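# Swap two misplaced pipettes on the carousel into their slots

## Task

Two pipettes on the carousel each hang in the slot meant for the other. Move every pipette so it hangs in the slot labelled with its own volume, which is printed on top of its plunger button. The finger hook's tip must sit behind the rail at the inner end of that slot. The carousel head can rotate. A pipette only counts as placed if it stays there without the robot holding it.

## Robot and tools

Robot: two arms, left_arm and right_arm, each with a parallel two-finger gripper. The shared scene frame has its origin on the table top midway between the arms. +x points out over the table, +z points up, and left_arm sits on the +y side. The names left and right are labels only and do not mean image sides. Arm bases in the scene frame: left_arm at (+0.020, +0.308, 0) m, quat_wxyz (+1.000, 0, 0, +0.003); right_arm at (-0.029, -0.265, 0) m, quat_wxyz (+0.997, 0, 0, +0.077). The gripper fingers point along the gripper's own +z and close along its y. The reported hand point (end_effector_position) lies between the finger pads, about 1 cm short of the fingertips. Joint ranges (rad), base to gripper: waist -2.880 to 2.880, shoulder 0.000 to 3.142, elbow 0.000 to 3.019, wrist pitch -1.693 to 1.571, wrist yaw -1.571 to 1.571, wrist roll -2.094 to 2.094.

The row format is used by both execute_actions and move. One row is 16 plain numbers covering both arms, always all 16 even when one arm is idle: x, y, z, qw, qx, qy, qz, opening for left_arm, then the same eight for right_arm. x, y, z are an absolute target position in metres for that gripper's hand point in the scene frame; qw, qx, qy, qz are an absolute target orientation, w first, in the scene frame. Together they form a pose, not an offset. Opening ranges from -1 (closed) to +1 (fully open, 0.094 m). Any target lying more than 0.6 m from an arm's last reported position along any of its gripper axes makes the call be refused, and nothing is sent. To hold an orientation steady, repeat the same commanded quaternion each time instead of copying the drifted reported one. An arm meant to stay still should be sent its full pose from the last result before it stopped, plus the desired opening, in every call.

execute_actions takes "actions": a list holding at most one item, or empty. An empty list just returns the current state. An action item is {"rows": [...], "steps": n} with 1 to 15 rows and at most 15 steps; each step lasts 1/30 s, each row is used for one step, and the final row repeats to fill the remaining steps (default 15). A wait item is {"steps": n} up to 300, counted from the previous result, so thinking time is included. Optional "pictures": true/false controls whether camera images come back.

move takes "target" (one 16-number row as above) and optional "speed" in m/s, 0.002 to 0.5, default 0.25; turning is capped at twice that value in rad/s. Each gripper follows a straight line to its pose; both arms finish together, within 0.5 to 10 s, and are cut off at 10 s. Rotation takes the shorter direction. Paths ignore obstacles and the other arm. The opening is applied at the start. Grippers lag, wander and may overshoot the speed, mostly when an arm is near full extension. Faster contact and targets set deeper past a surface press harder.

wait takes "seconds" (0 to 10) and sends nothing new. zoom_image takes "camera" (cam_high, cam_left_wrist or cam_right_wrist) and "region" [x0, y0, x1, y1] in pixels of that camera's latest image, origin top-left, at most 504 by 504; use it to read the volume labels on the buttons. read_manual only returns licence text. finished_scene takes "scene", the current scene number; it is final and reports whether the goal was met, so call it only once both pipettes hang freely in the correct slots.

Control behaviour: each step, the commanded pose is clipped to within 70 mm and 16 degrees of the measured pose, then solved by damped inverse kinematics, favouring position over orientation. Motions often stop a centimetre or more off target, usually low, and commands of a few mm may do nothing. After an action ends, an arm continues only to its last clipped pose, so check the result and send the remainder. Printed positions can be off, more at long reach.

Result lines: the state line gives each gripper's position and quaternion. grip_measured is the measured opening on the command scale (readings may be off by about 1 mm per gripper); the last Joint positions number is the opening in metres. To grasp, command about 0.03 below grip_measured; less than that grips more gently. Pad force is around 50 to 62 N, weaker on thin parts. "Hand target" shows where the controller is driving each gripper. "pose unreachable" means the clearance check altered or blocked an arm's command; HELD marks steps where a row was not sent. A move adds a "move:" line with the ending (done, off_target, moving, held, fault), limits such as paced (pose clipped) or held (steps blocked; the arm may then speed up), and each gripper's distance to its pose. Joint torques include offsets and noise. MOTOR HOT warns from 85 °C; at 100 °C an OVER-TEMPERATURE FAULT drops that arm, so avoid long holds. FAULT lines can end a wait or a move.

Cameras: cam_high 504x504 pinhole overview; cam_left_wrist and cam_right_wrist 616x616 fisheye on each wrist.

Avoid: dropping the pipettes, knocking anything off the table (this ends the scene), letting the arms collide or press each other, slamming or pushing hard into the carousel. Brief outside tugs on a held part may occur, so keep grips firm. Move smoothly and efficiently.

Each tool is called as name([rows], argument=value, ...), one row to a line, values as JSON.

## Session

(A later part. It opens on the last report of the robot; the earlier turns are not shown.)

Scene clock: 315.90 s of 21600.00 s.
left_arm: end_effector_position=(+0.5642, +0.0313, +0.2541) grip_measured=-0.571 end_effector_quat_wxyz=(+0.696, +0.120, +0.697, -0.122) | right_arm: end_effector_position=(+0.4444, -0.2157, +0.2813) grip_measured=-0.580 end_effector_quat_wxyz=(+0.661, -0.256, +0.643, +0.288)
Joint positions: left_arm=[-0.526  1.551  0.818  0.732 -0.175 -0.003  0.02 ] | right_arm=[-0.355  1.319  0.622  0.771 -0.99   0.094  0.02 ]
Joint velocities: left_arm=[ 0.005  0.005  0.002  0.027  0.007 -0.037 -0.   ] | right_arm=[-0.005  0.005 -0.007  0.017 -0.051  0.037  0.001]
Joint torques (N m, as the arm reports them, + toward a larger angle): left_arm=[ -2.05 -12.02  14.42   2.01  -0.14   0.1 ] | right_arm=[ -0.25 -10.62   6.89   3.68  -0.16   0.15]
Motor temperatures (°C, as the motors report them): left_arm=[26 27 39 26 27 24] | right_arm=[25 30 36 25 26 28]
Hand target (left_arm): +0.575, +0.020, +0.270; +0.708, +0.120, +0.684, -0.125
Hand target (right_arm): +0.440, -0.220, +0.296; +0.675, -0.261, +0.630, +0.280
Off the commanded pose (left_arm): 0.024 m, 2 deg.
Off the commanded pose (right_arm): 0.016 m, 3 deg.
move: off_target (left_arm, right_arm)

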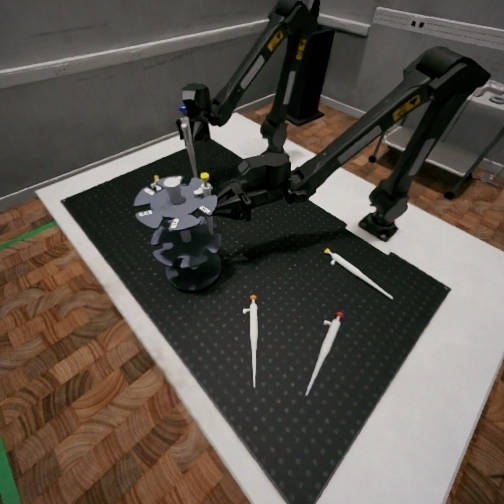

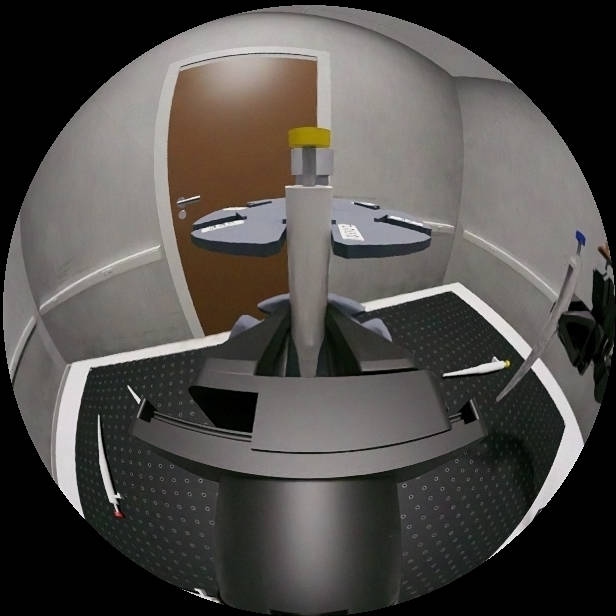

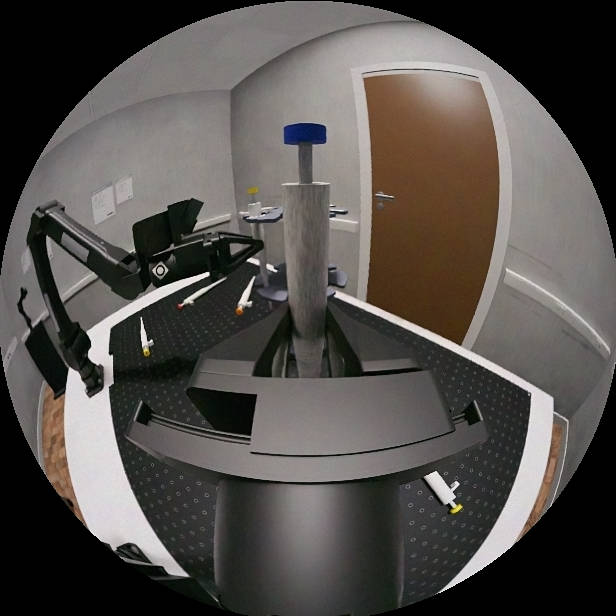

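move(target=[0.577, 0.019, 0.292, 0.7376, 0.1150, 0.6525, -0.1300, -0.605, 0.44, -0.22, 0.296, 0.6757, -0.2610, 0.6301, 0.2799, -0.61], speed=0.03)

Scene clock: 321.23 s of 21600.00 s.
left_arm: end_effector_position=(+0.5649, +0.0310, +0.2629) grip_measured=-0.571 end_effector_quat_wxyz=(+0.713, +0.119, +0.681, -0.123) | right_arm: end_effector_position=(+0.4444, -0.2157, +0.2813) grip_measured=-0.580 end_effector_quat_wxyz=(+0.661, -0.256, +0.643, +0.288)
Joint positions: left_arm=[-0.526  1.56   0.818  0.788 -0.175  0.01   0.02 ] | right_arm=[-0.355  1.319  0.622  0.771 -0.99   0.094  0.02 ]
Joint velocities: left_arm=[ 0.005 -0.005  0.012 -0.007 -0.051  0.037 -0.   ] | right_arm=[-0.005 -0.005 -0.012 -0.007 -0.11   0.11  -0.001]
Joint torques (N m, as the arm reports them, + toward a larger angle): left_arm=[ -1.73 -13.07  14.58   3.07  -0.12   0.08] | right_arm=[ -0.05 -10.91   6.87   3.65  -0.14   0.11]
Motor temperatures (°C, as the motors report them): left_arm=[26 27 39 26 27 24] | right_arm=[25 30 36 25 26 28]
Hand target (left_arm): +0.575, +0.020, +0.292; +0.737, +0.114, +0.653, -0.130
Hand target (right_arm): +0.440, -0.220, +0.296; +0.675, -0.261, +0.630, +0.280
Off the commanded pose (left_arm): 0.034 m, 4 deg.
Off the commanded pose (right_arm): 0.016 m, 3 deg.
After step 90, 0.03 s passed at rest.
move: off_target (left_arm, right_arm)

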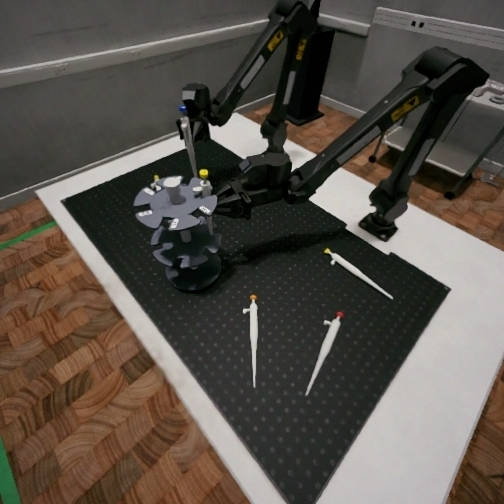

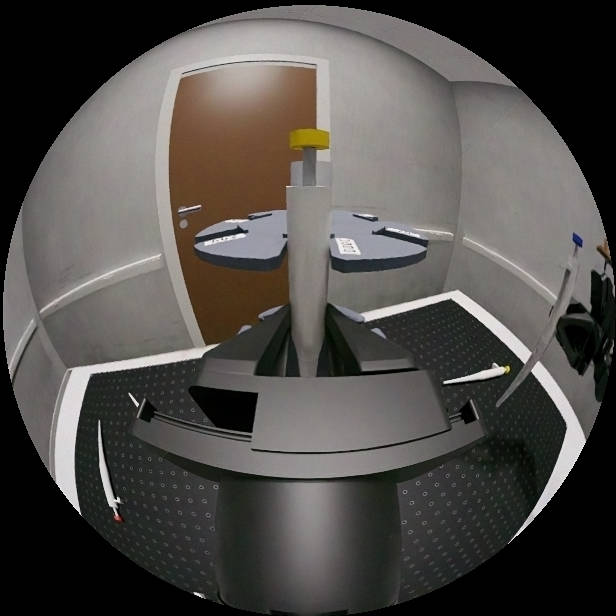

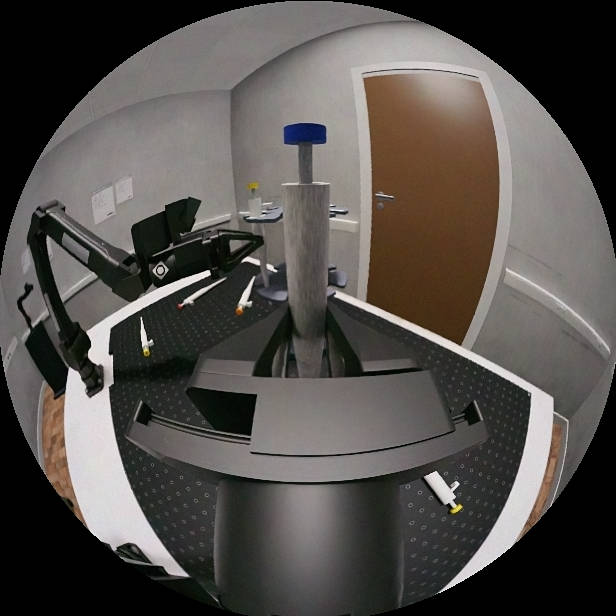

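move(target=[0.549, 0.029, 0.292, 0.7376, 0.1150, 0.6525, -0.1300, -0.605, 0.44, -0.22, 0.296, 0.6757, -0.2610, 0.6301, 0.2799, -0.61], speed=0.03)

Scene clock: 326.30 s of 21600.00 s.
left_arm: end_effector_position=(+0.5567, +0.0317, +0.2825) grip_measured=-0.571 end_effector_quat_wxyz=(+0.728, +0.113, +0.665, -0.127) | right_arm: end_effector_position=(+0.4444, -0.2157, +0.2813) grip_measured=-0.580 end_effector_quat_wxyz=(+0.661, -0.256, +0.643, +0.288)
Joint positions: left_arm=[-0.535  1.527  0.808  0.812 -0.186  0.013  0.02 ] | right_arm=[-0.355  1.319  0.622  0.771 -0.99   0.094  0.02 ]
Joint velocities: left_arm=[-0.015 -0.015  0.017  0.002  0.037 -0.022 -0.   ] | right_arm=[-0.005  0.005 -0.017  0.007  0.007 -0.022 -0.   ]
Joint torques (N m, as the arm reports them, + toward a larger angle): left_arm=[ -1.63 -16.09   8.6    2.59  -0.1    0.18] | right_arm=[ -0.21 -10.5    6.96   3.65  -0.17   0.18]
Motor temperatures (°C, as the motors report them): left_arm=[26 27 39 26 27 24] | right_arm=[25 30 36 25 26 28]
Hand target (left_arm): +0.549, +0.029, +0.292; +0.737, +0.114, +0.653, -0.130
Hand target (right_arm): +0.440, -0.220, +0.296; +0.675, -0.261, +0.630, +0.280
Off the commanded pose (left_arm): 0.012 m, 2 deg.
Off the commanded pose (right_arm): 0.016 m, 3 deg.
After step 90, 0.50 s passed at rest.
move: off_target (left_arm, right_arm)

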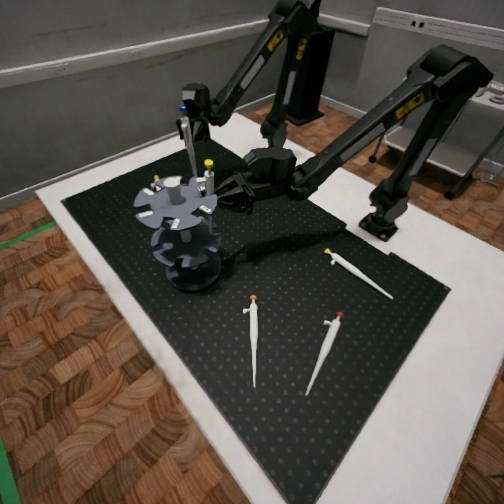

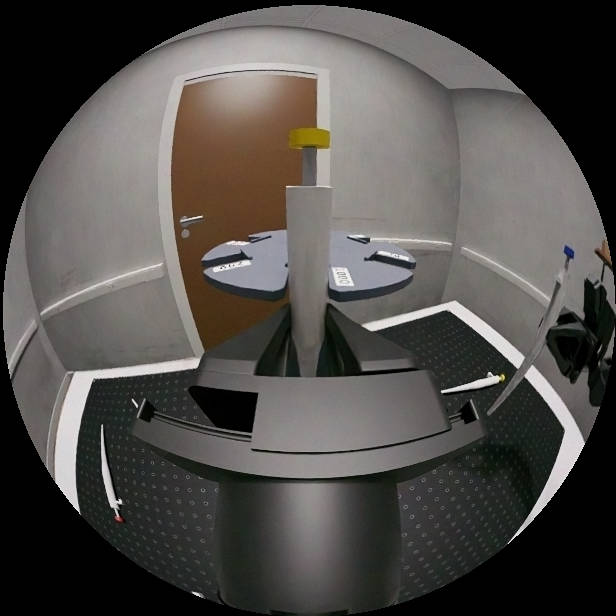

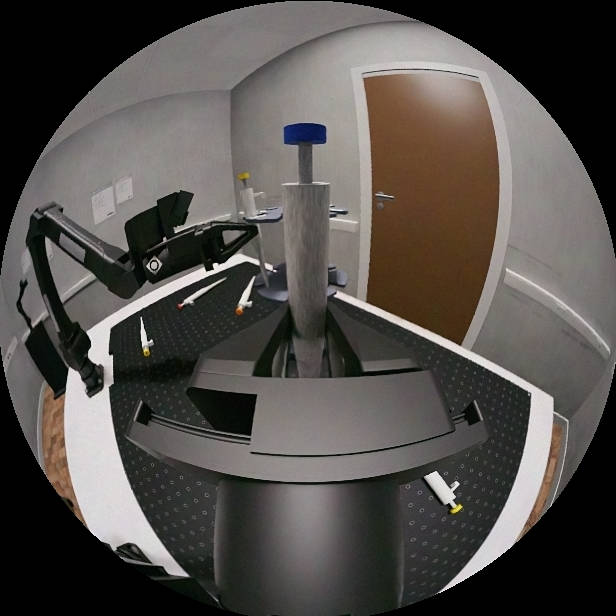

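move(target=[0.47, 0.060, 0.280, 0.7376, 0.1150, 0.6525, -0.1300, -0.605, 0.44, -0.22, 0.296, 0.6757, -0.2610, 0.6301, 0.2799, -0.61], speed=0.06)

move(target=[0.40, 0.30, 0.280, 0.7376, 0.1150, 0.6525, -0.1300, -0.605, 0.43, -0.08, 0.296, 0.7193, 0, 0.6947, 0, -0.61], speed=0.15)

Scene clock: 332.63 s of 21600.00 s.
left_arm: end_effector_position=(+0.4764, +0.0619, +0.2727) grip_measured=-0.571 end_effector_quat_wxyz=(+0.728, +0.114, +0.663, -0.128) | right_arm: end_effector_position=(+0.4444, -0.2157, +0.2813) grip_measured=-0.580 end_effector_quat_wxyz=(+0.661, -0.256, +0.643, +0.288)
Joint positions: left_arm=[-0.574  1.339  0.572  0.863 -0.222  0.018  0.02 ] | right_arm=[-0.355  1.319  0.622  0.771 -0.99   0.094  0.02 ]
Joint velocities: left_arm=[-0.005 -0.005  0.007  0.022 -0.066 -0.007 -0.   ] | right_arm=[-0.005 -0.005  0.002 -0.002 -0.037 -0.066 -0.001]
Joint torques (N m, as the arm reports them, + toward a larger angle): left_arm=[ -1.3  -11.18   8.44   2.64  -0.14   0.14] | right_arm=[ -0.2  -10.78   6.97   3.72  -0.15   0.12]
Motor temperatures (°C, as the motors report them): left_arm=[26 27 38 26 27 24] | right_arm=[25 30 36 25 26 28]
Hand target (left_arm): +0.470, +0.061, +0.280; +0.737, +0.115, +0.653, -0.130
Hand target (right_arm): +0.440, -0.220, +0.296; +0.675, -0.261, +0.630, +0.280
Off the commanded pose (left_arm): 0.010 m, 2 deg.
Off the commanded pose (right_arm): 0.016 m, 3 deg.
After step 90, 1.50 s passed at rest.
move: off_target (right_arm)

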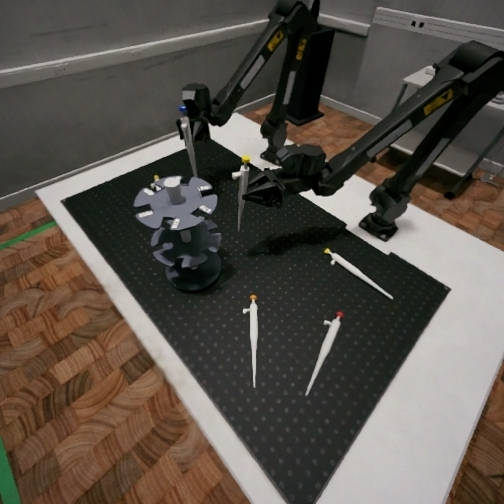

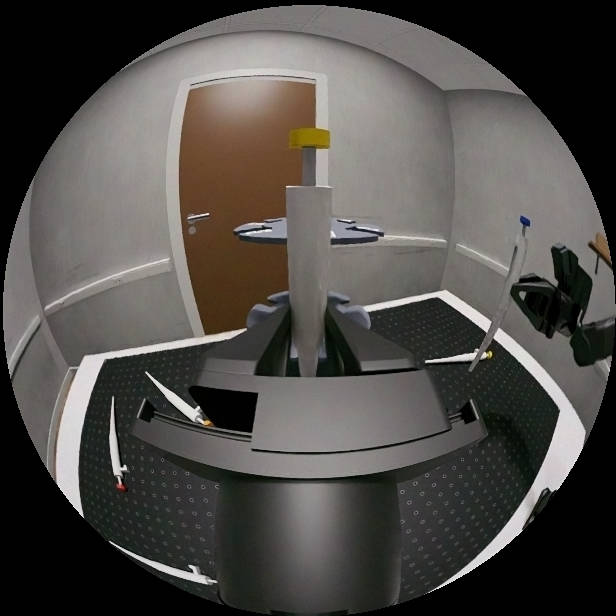

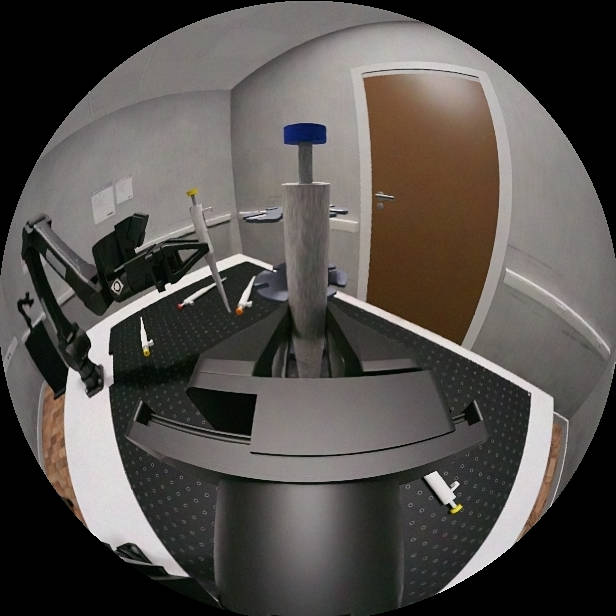

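Scene clock: 335.77 s of 21600.00 s.
left_arm: end_effector_position=(+0.4069, +0.3001, +0.2830) grip_measured=-0.571 end_effector_quat_wxyz=(+0.740, +0.120, +0.649, -0.125) | right_arm: end_effector_position=(+0.4176, -0.0942, +0.2676) grip_measured=-0.580 end_effector_quat_wxyz=(+0.703, -0.004, +0.711, -0.007)
Joint positions: left_arm=[ 0.216  0.929  0.301  0.78   0.568 -0.066  0.02 ] | right_arm=[ 0.406  1.209  0.537  0.658  0.565 -0.007  0.02 ]
Joint velocities: left_arm=[-0.015  0.005 -0.002  0.002 -0.11   0.022 -0.   ] | right_arm=[-0.005 -0.005 -0.002 -0.002 -0.007  0.007 -0.001]
Joint torques (N m, as the arm reports them, + toward a larger angle): left_arm=[-0.15 -4.43  9.16  1.35  0.04 -0.04] | right_arm=[ 1.94 -5.74 12.07  2.21  0.13 -0.09]
Motor temperatures (°C, as the motors report them): left_arm=[26 27 37 26 27 24] | right_arm=[25 30 36 25 26 28]
Hand target (left_arm): +0.403, +0.300, +0.280; +0.738, +0.116, +0.652, -0.129
Hand target (right_arm): +0.430, -0.082, +0.296; +0.718, +0.000, +0.696, -0.000
Off the commanded pose (left_arm): 0.007 m, 1 deg.
Off the commanded pose (right_arm): 0.034 m, 3 deg.
move: off_target (right_arm)

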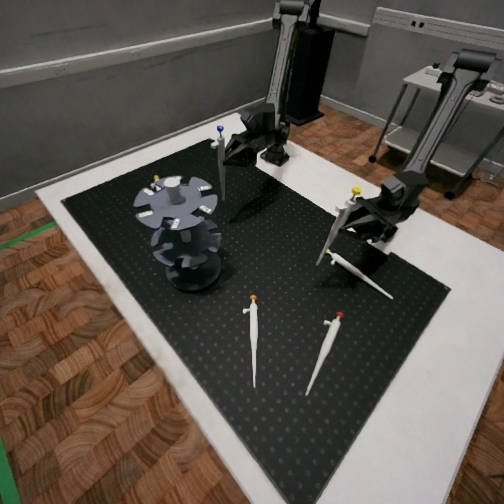

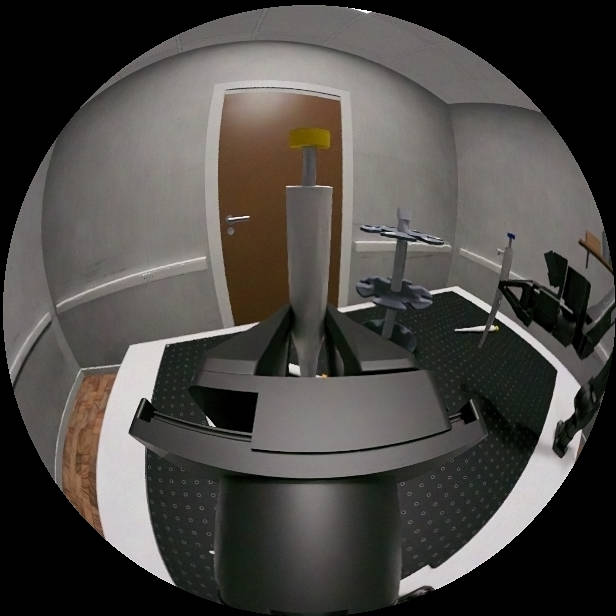

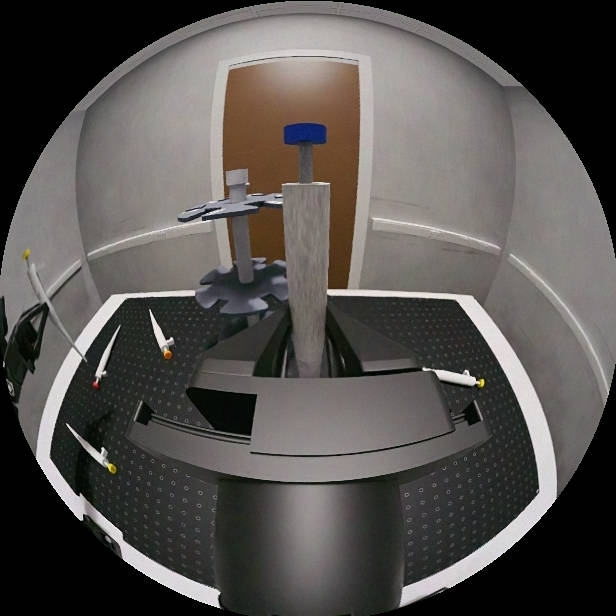

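move(target=[0.40, 0.30, 0.280, 0.7376, 0.1150, 0.6525, -0.1300, -0.605, 0.505, 0.068, 0.292, 0.7144, 0.1195, 0.6779, -0.1259, -0.61], speed=0.12)

Scene clock: 341.03 s of 21600.00 s.
left_arm: end_effector_position=(+0.4037, +0.2994, +0.2844) grip_measured=-0.571 end_effector_quat_wxyz=(+0.742, +0.120, +0.648, -0.126) | right_arm: end_effector_position=(+0.4987, +0.0510, +0.2702) grip_measured=-0.580 end_effector_quat_wxyz=(+0.698, +0.104, +0.693, -0.145)
Joint positions: left_arm=[ 0.216  0.915  0.295  0.777  0.569 -0.071  0.02 ] | right_arm=[ 0.644  1.722  1.075  0.689  1.15  -0.094  0.02 ]
Joint velocities: left_arm=[-0.005 -0.005  0.002  0.007  0.007 -0.066  0.   ] | right_arm=[-0.005 -0.015  0.007  0.007 -0.037  0.022  0.001]
Joint torques (N m, as the arm reports them, + toward a larger angle): left_arm=[-0.23 -4.47  9.16  1.06  0.   -0.02] | right_arm=[  1.82 -14.59  11.7    3.44   0.1   -0.14]
Motor temperatures (°C, as the motors report them): left_arm=[26 27 37 26 27 24] | right_arm=[25 30 38 25 26 28]
Hand target (left_arm): +0.400, +0.300, +0.280; +0.738, +0.115, +0.652, -0.130
Hand target (right_arm): +0.505, +0.066, +0.295; +0.713, +0.120, +0.679, -0.126
Off the commanded pose (left_arm): 0.006 m, 1 deg.
Off the commanded pose (right_arm): 0.028 m, 4 deg.
After step 90, 0.37 s passed at rest.
move: off_target (right_arm)

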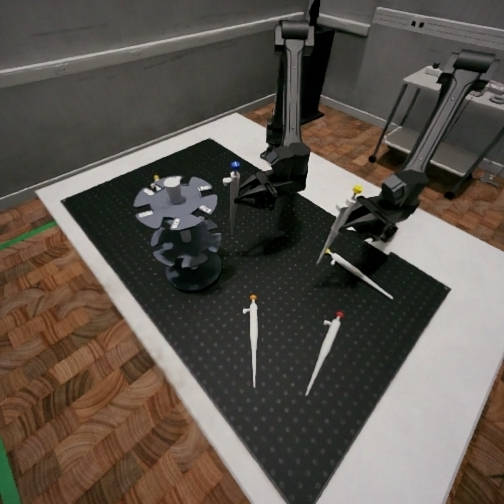

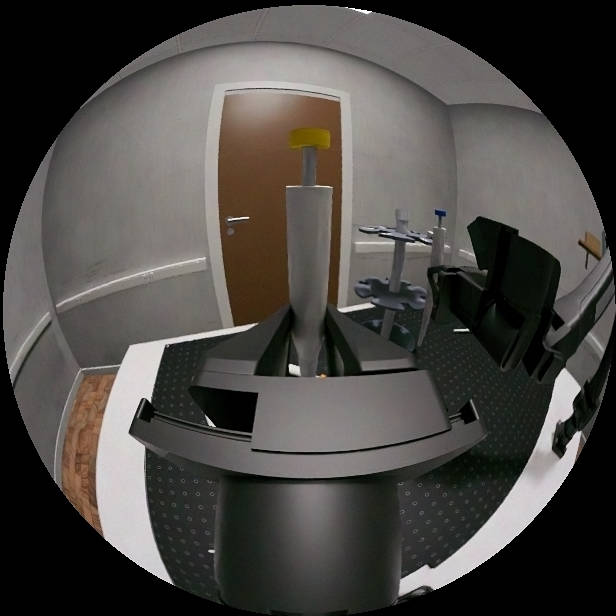

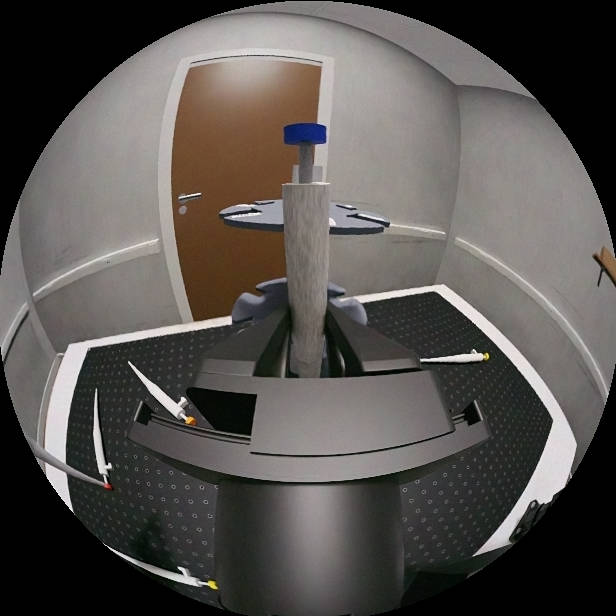

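move(target=[0.40, 0.30, 0.280, 0.7376, 0.1150, 0.6525, -0.1300, -0.605, 0.545, 0.056, 0.294, 0.7107, 0.1400, 0.6813, -0.1063, -0.61], speed=0.04)

Scene clock: 350.93 s of 21600.00 s.
left_arm: end_effector_position=(+0.4037, +0.2994, +0.2844) grip_measured=-0.571 end_effector_quat_wxyz=(+0.742, +0.120, +0.648, -0.126) | right_arm: end_effector_position=(+0.5273, +0.0506, +0.2767) grip_measured=-0.580 end_effector_quat_wxyz=(+0.704, +0.123, +0.690, -0.117)
Joint positions: left_arm=[ 0.216  0.915  0.295  0.777  0.569 -0.071  0.02 ] | right_arm=[ 0.605  1.752  1.138  0.655  1.099 -0.026  0.02 ]
Joint velocities: left_arm=[-0.005 -0.005 -0.002 -0.012  0.081 -0.037 -0.   ] | right_arm=[-0.005  0.005  0.002 -0.007 -0.037  0.022  0.   ]
Joint torques (N m, as the arm reports them, + toward a larger angle): left_arm=[-0.32 -4.67  9.18  1.07  0.02 -0.05] | right_arm=[ -0.17 -14.98  12.04   1.36  -0.24   0.14]
Motor temperatures (°C, as the motors report them): left_arm=[26 27 36 26 27 24] | right_arm=[25 30 39 25 26 28]
Hand target (left_arm): +0.400, +0.300, +0.280; +0.738, +0.115, +0.652, -0.130
Hand target (right_arm): +0.543, +0.055, +0.295; +0.711, +0.140, +0.681, -0.106
Off the commanded pose (left_arm): 0.006 m, 1 deg.
Off the commanded pose (right_arm): 0.025 m, 3 deg.
After step 90, 5.17 s passed at rest.
move: off_target (right_arm)

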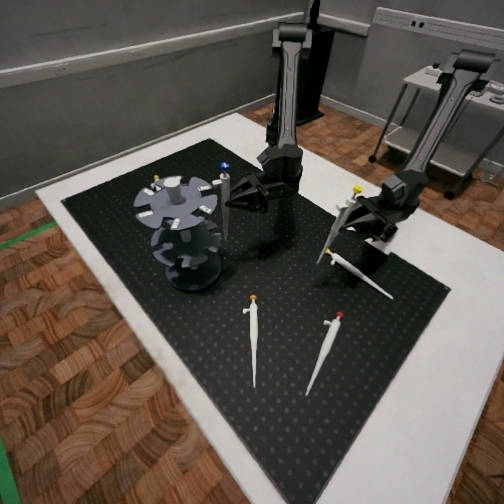

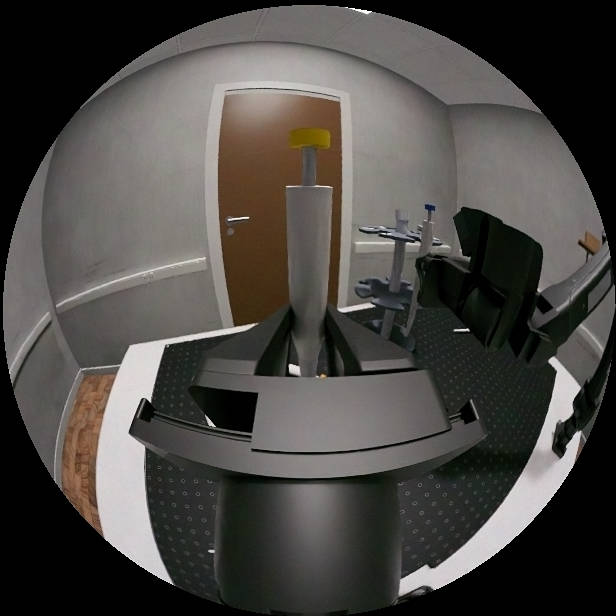

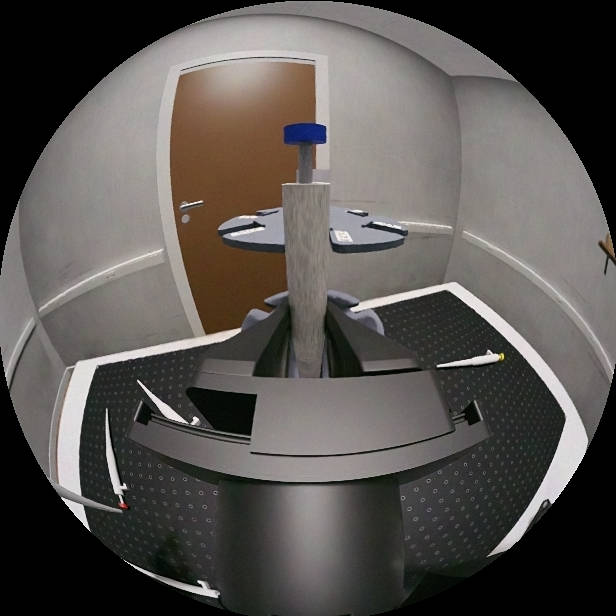

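move(target=[0.40, 0.30, 0.280, 0.7376, 0.1150, 0.6525, -0.1300, -0.605, 0.560, 0.043, 0.292, 0.7107, 0.1400, 0.6813, -0.1063, -0.61], speed=0.03)

Scene clock: 354.83 s of 21600.00 s.
left_arm: end_effector_position=(+0.4037, +0.2994, +0.2844) grip_measured=-0.571 end_effector_quat_wxyz=(+0.742, +0.120, +0.648, -0.126) | right_arm: end_effector_position=(+0.5412, +0.0374, +0.2716) grip_measured=-0.580 end_effector_quat_wxyz=(+0.702, +0.122, +0.691, -0.118)
Joint positions: left_arm=[ 0.216  0.915  0.295  0.777  0.569 -0.071  0.02 ] | right_arm=[ 0.57   1.761  1.139  0.653  1.065 -0.018  0.02 ]
Joint velocities: left_arm=[-0.015 -0.015 -0.017 -0.012 -0.066 -0.066 -0.   ] | right_arm=[-0.005  0.005 -0.002 -0.022  0.007  0.051  0.   ]
Joint torques (N m, as the arm reports them, + toward a larger angle): left_arm=[-0.07 -4.44  9.07  1.05  0.04 -0.04] | right_arm=[  0.1  -15.02  12.32   1.49  -0.24   0.15]
Motor temperatures (°C, as the motors report them): left_arm=[26 27 36 26 27 24] | right_arm=[25 31 40 25 26 28]
Hand target (left_arm): +0.400, +0.300, +0.280; +0.738, +0.115, +0.652, -0.130
Hand target (right_arm): +0.558, +0.042, +0.292; +0.711, +0.140, +0.681, -0.106
Off the commanded pose (left_arm): 0.006 m, 1 deg.
Off the commanded pose (right_arm): 0.028 m, 3 deg.
move: off_target (right_arm)

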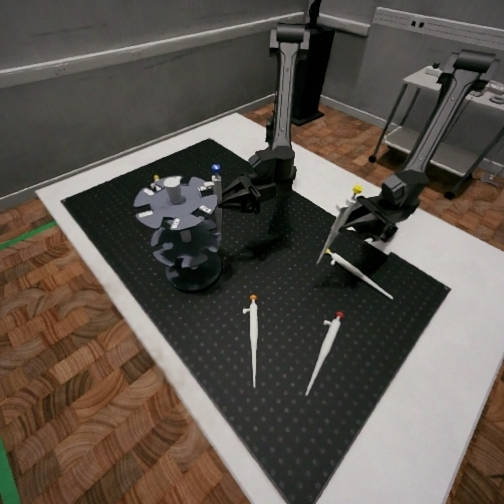

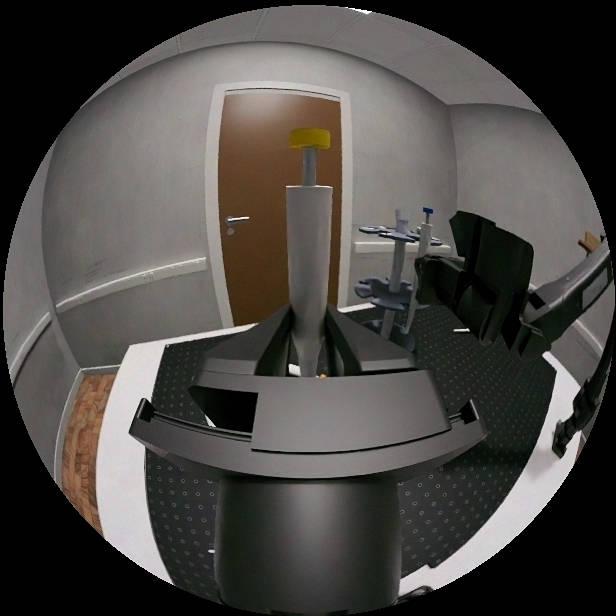

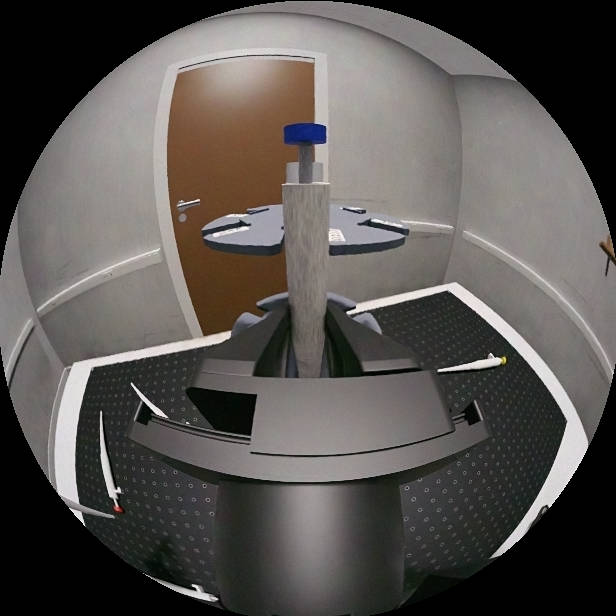

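zoom_image(camera="cam_high", region=[130, 155, 250, 255])

zoom_image(camera="cam_right_wrist", region=[190, 150, 420, 330])

Region (130, 155, 250, 255) of cam_high's 504x504 image, scaled by 4.200, with more detail than that image has.

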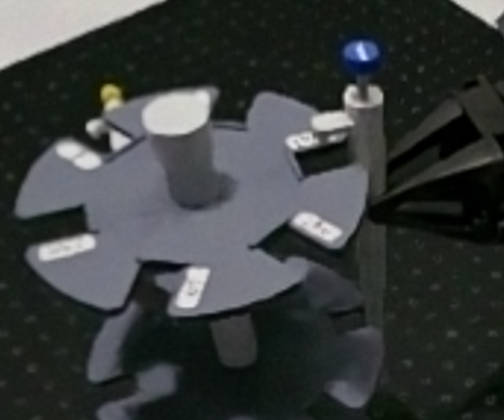

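Region (190, 150, 420, 330) of cam_right_wrist's 616x616 image, scaled by 2.191, with more detail than that image has; it fills the top 394 rows of this view, and the rest is white.

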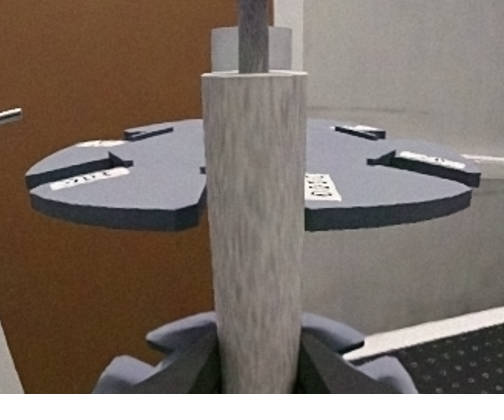

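move(target=[0.40, 0.30, 0.280, 0.7376, 0.1150, 0.6525, -0.1300, -0.605, 0.578, 0.041, 0.294, 0.7107, 0.1400, 0.6813, -0.1063, -0.61], speed=0.02)

Scene clock: 361.13 s of 21600.00 s.
left_arm: end_effector_position=(+0.4037, +0.2994, +0.2844) grip_measured=-0.571 end_effector_quat_wxyz=(+0.742, +0.120, +0.648, -0.126) | right_arm: end_effector_position=(+0.5594, +0.0364, +0.2760) grip_measured=-0.580 end_effector_quat_wxyz=(+0.703, +0.124, +0.690, -0.117)
Joint positions: left_arm=[ 0.216  0.915  0.295  0.777  0.569 -0.071  0.02 ] | right_arm=[ 0.547  1.784  1.185  0.631  1.043 -0.015  0.02 ]
Joint velocities: left_arm=[-0.024 -0.015  0.017 -0.022 -0.022 -0.022  0.   ] | right_arm=[-0.005 -0.024 -0.007 -0.012 -0.051  0.007 -0.001]
Joint torques (N m, as the arm reports them, + toward a larger angle): left_arm=[-0.26 -4.21  9.11  1.14  0.03 -0.05] | right_arm=[ -0.23 -15.11  12.41   1.32  -0.26   0.16]
Motor temperatures (°C, as the motors report them): left_arm=[26 26 36 26 27 24] | right_arm=[25 31 41 25 26 28]
Hand target (left_arm): +0.400, +0.300, +0.280; +0.738, +0.115, +0.652, -0.130
Hand target (right_arm): +0.576, +0.039, +0.295; +0.711, +0.140, +0.681, -0.107
Off the commanded pose (left_arm): 0.006 m, 1 deg.
Off the commanded pose (right_arm): 0.026 m, 3 deg.
After step 90, 1.00 s passed at rest.
move: off_target (right_arm)

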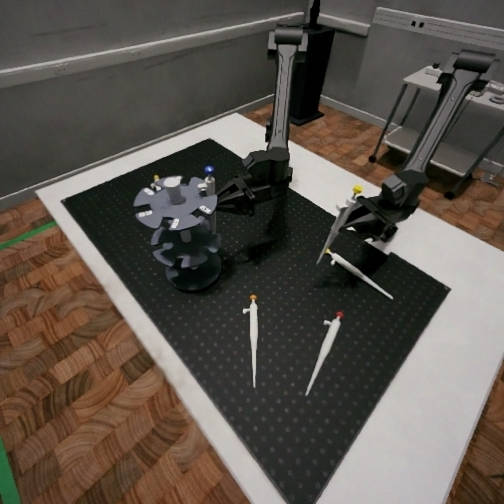

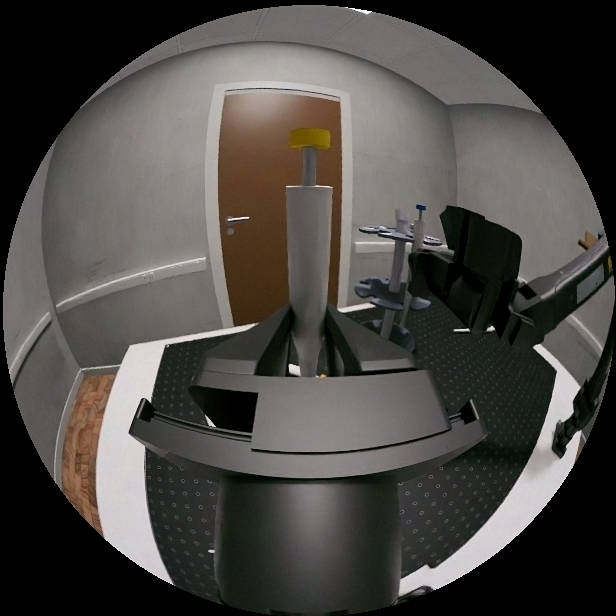

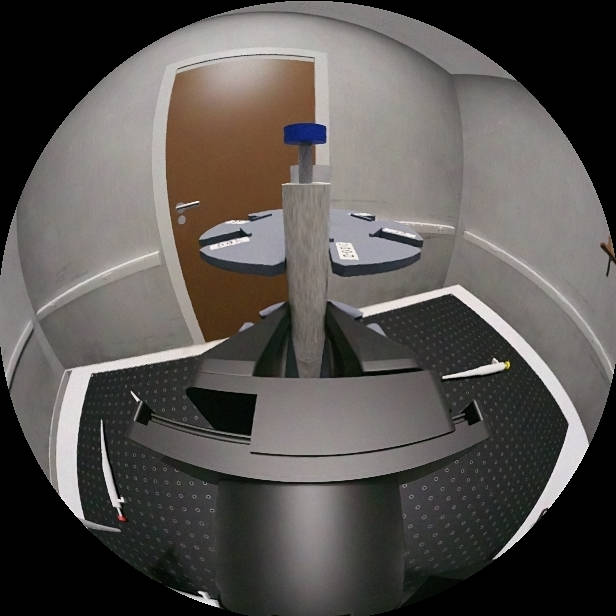

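move(target=[0.40, 0.30, 0.280, 0.7376, 0.1150, 0.6525, -0.1300, -0.605, 0.585, 0.037, 0.293, 0.7107, 0.1400, 0.6813, -0.1063, -0.61], speed=0.02)

zoom_image(camera="cam_high", region=[150, 155, 250, 235])

Scene clock: 370.23 s of 21600.00 s.
left_arm: end_effector_position=(+0.4037, +0.2994, +0.2844) grip_measured=-0.571 end_effector_quat_wxyz=(+0.742, +0.120, +0.648, -0.126) | right_arm: end_effector_position=(+0.5659, +0.0339, +0.2734) grip_measured=-0.580 end_effector_quat_wxyz=(+0.703, +0.122, +0.691, -0.117)
Joint positions: left_arm=[ 0.216  0.915  0.295  0.777  0.569 -0.071  0.02 ] | right_arm=[ 0.536  1.793  1.193  0.629  1.029 -0.014  0.02 ]
Joint velocities: left_arm=[-0.005 -0.005  0.007  0.017 -0.037 -0.037 -0.   ] | right_arm=[ 0.005 -0.024 -0.012 -0.027 -0.022  0.081 -0.001]
Joint torques (N m, as the arm reports them, + toward a larger angle): left_arm=[-0.31 -4.26  9.18  1.13  0.05 -0.04] | right_arm=[ -0.24 -15.42  12.41   1.5   -0.2    0.14]
Motor temperatures (°C, as the motors report them): left_arm=[26 26 36 26 27 24] | right_arm=[25 31 42 25 26 28]
Hand target (left_arm): +0.400, +0.300, +0.280; +0.738, +0.115, +0.652, -0.130
Hand target (right_arm): +0.583, +0.036, +0.293; +0.711, +0.140, +0.681, -0.106
Off the commanded pose (left_arm): 0.006 m, 1 deg.
Off the commanded pose (right_arm): 0.028 m, 3 deg.
After step 90, 4.30 s passed at rest.
move: off_target (right_arm)

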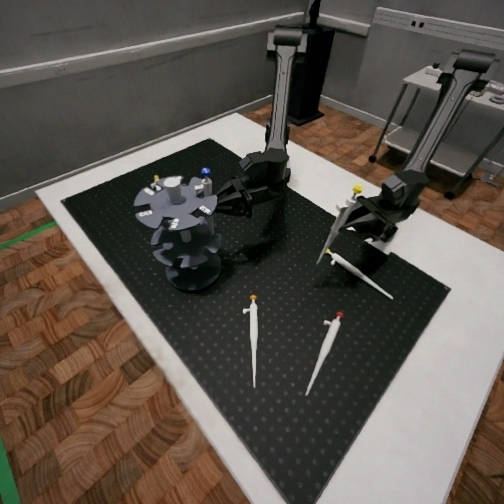

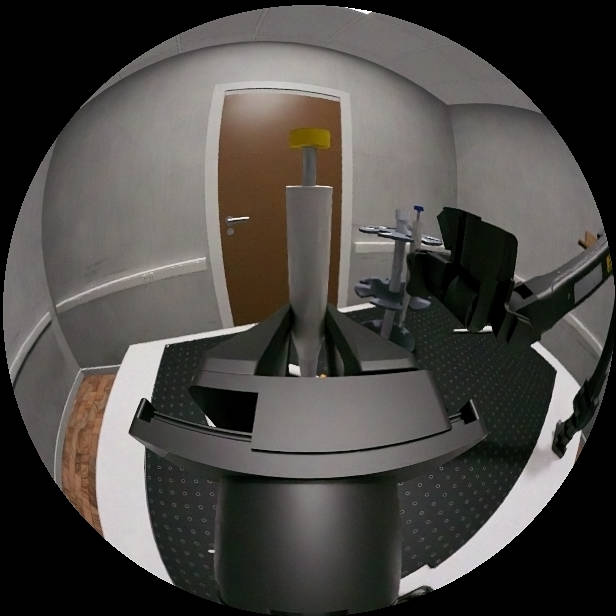

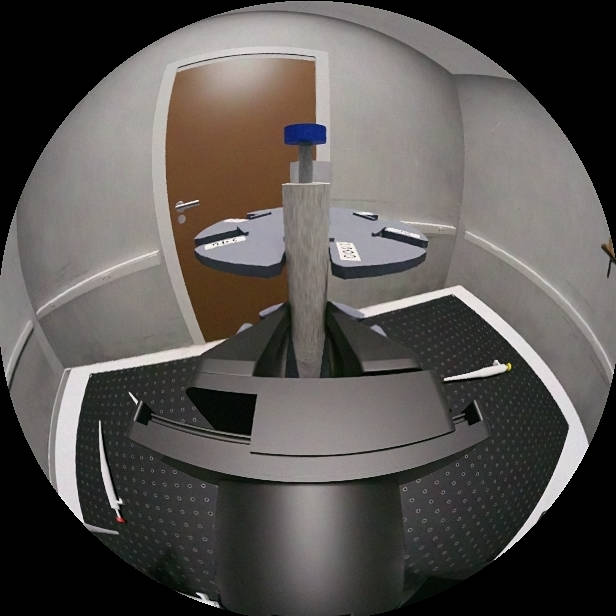

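Region (150, 155, 250, 235) of cam_high's 504x504 image, scaled by 5.040, with more detail than that image has; it fills the top 403 rows of this view, and the rest is white.

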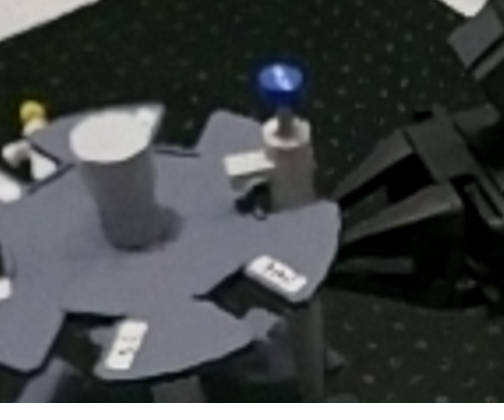

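move(target=[0.40, 0.30, 0.280, 0.7376, 0.1150, 0.6525, -0.1300, -0.605, 0.585, 0.037, 0.281, 0.7107, 0.1400, 0.6813, -0.1063, -0.61], speed=0.015)

Scene clock: 378.97 s of 21600.00 s.
left_arm: end_effector_position=(+0.4037, +0.2994, +0.2844) grip_measured=-0.571 end_effector_quat_wxyz=(+0.742, +0.120, +0.648, -0.126) | right_arm: end_effector_position=(+0.5674, +0.0352, +0.2644) grip_measured=-0.580 end_effector_quat_wxyz=(+0.699, +0.119, +0.694, -0.120)
Joint positions: left_arm=[ 0.216  0.915  0.295  0.777  0.569 -0.071  0.02 ] | right_arm=[ 0.536  1.808  1.193  0.629  1.029 -0.011  0.02 ]
Joint velocities: left_arm=[-0.015 -0.005 -0.002 -0.012  0.022  0.051 -0.001] | right_arm=[-0.005 -0.005 -0.007 -0.012  0.022  0.007 -0.   ]
Joint torques (N m, as the arm reports them, + toward a larger angle): left_arm=[-0.13 -4.52  9.21  1.04  0.01 -0.04] | right_arm=[ -0.74 -15.12  11.61   2.8   -0.24   0.09]
Motor temperatures (°C, as the motors report them): left_arm=[26 26 36 26 27 24] | right_arm=[25 31 42 25 26 28]
Hand target (left_arm): +0.400, +0.300, +0.280; +0.738, +0.115, +0.652, -0.130
Hand target (right_arm): +0.583, +0.036, +0.281; +0.711, +0.140, +0.681, -0.106
Off the commanded pose (left_arm): 0.006 m, 1 deg.
Off the commanded pose (right_arm): 0.024 m, 3 deg.
After step 90, 3.90 s passed at rest.
move: off_target (right_arm)

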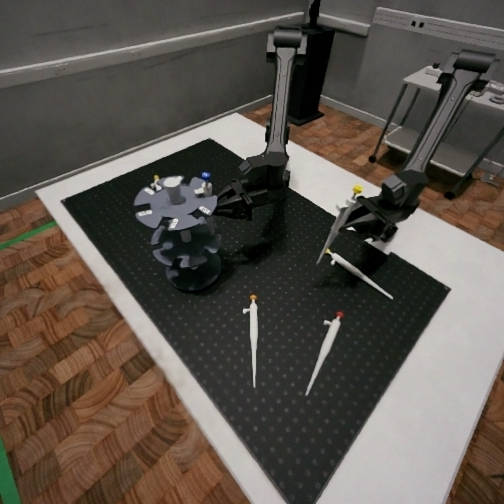

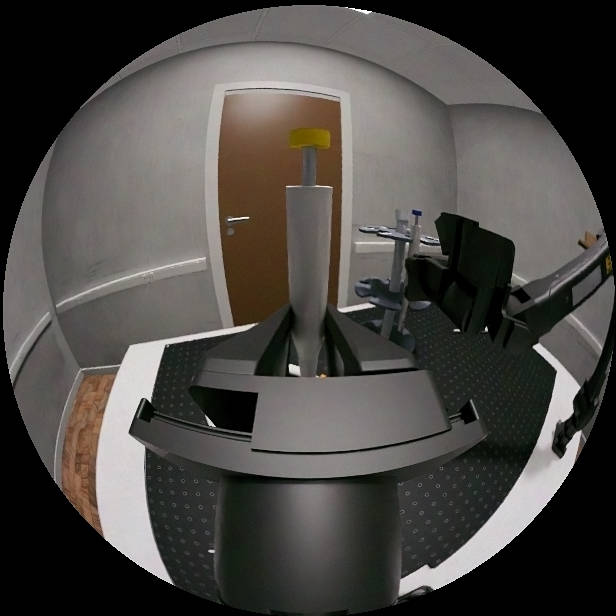

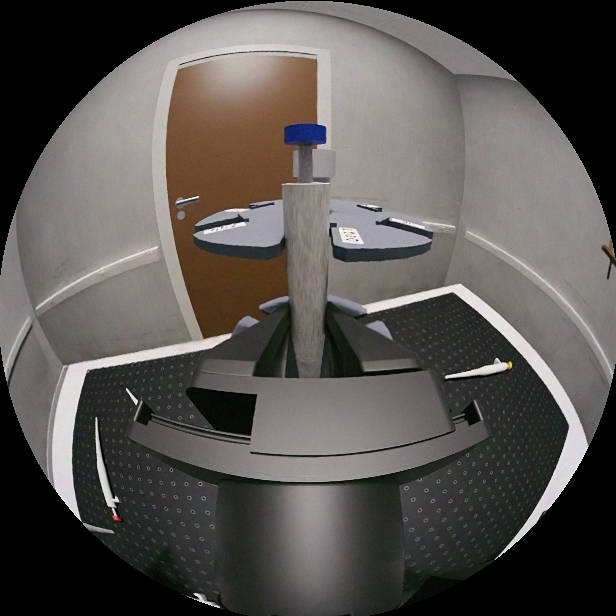

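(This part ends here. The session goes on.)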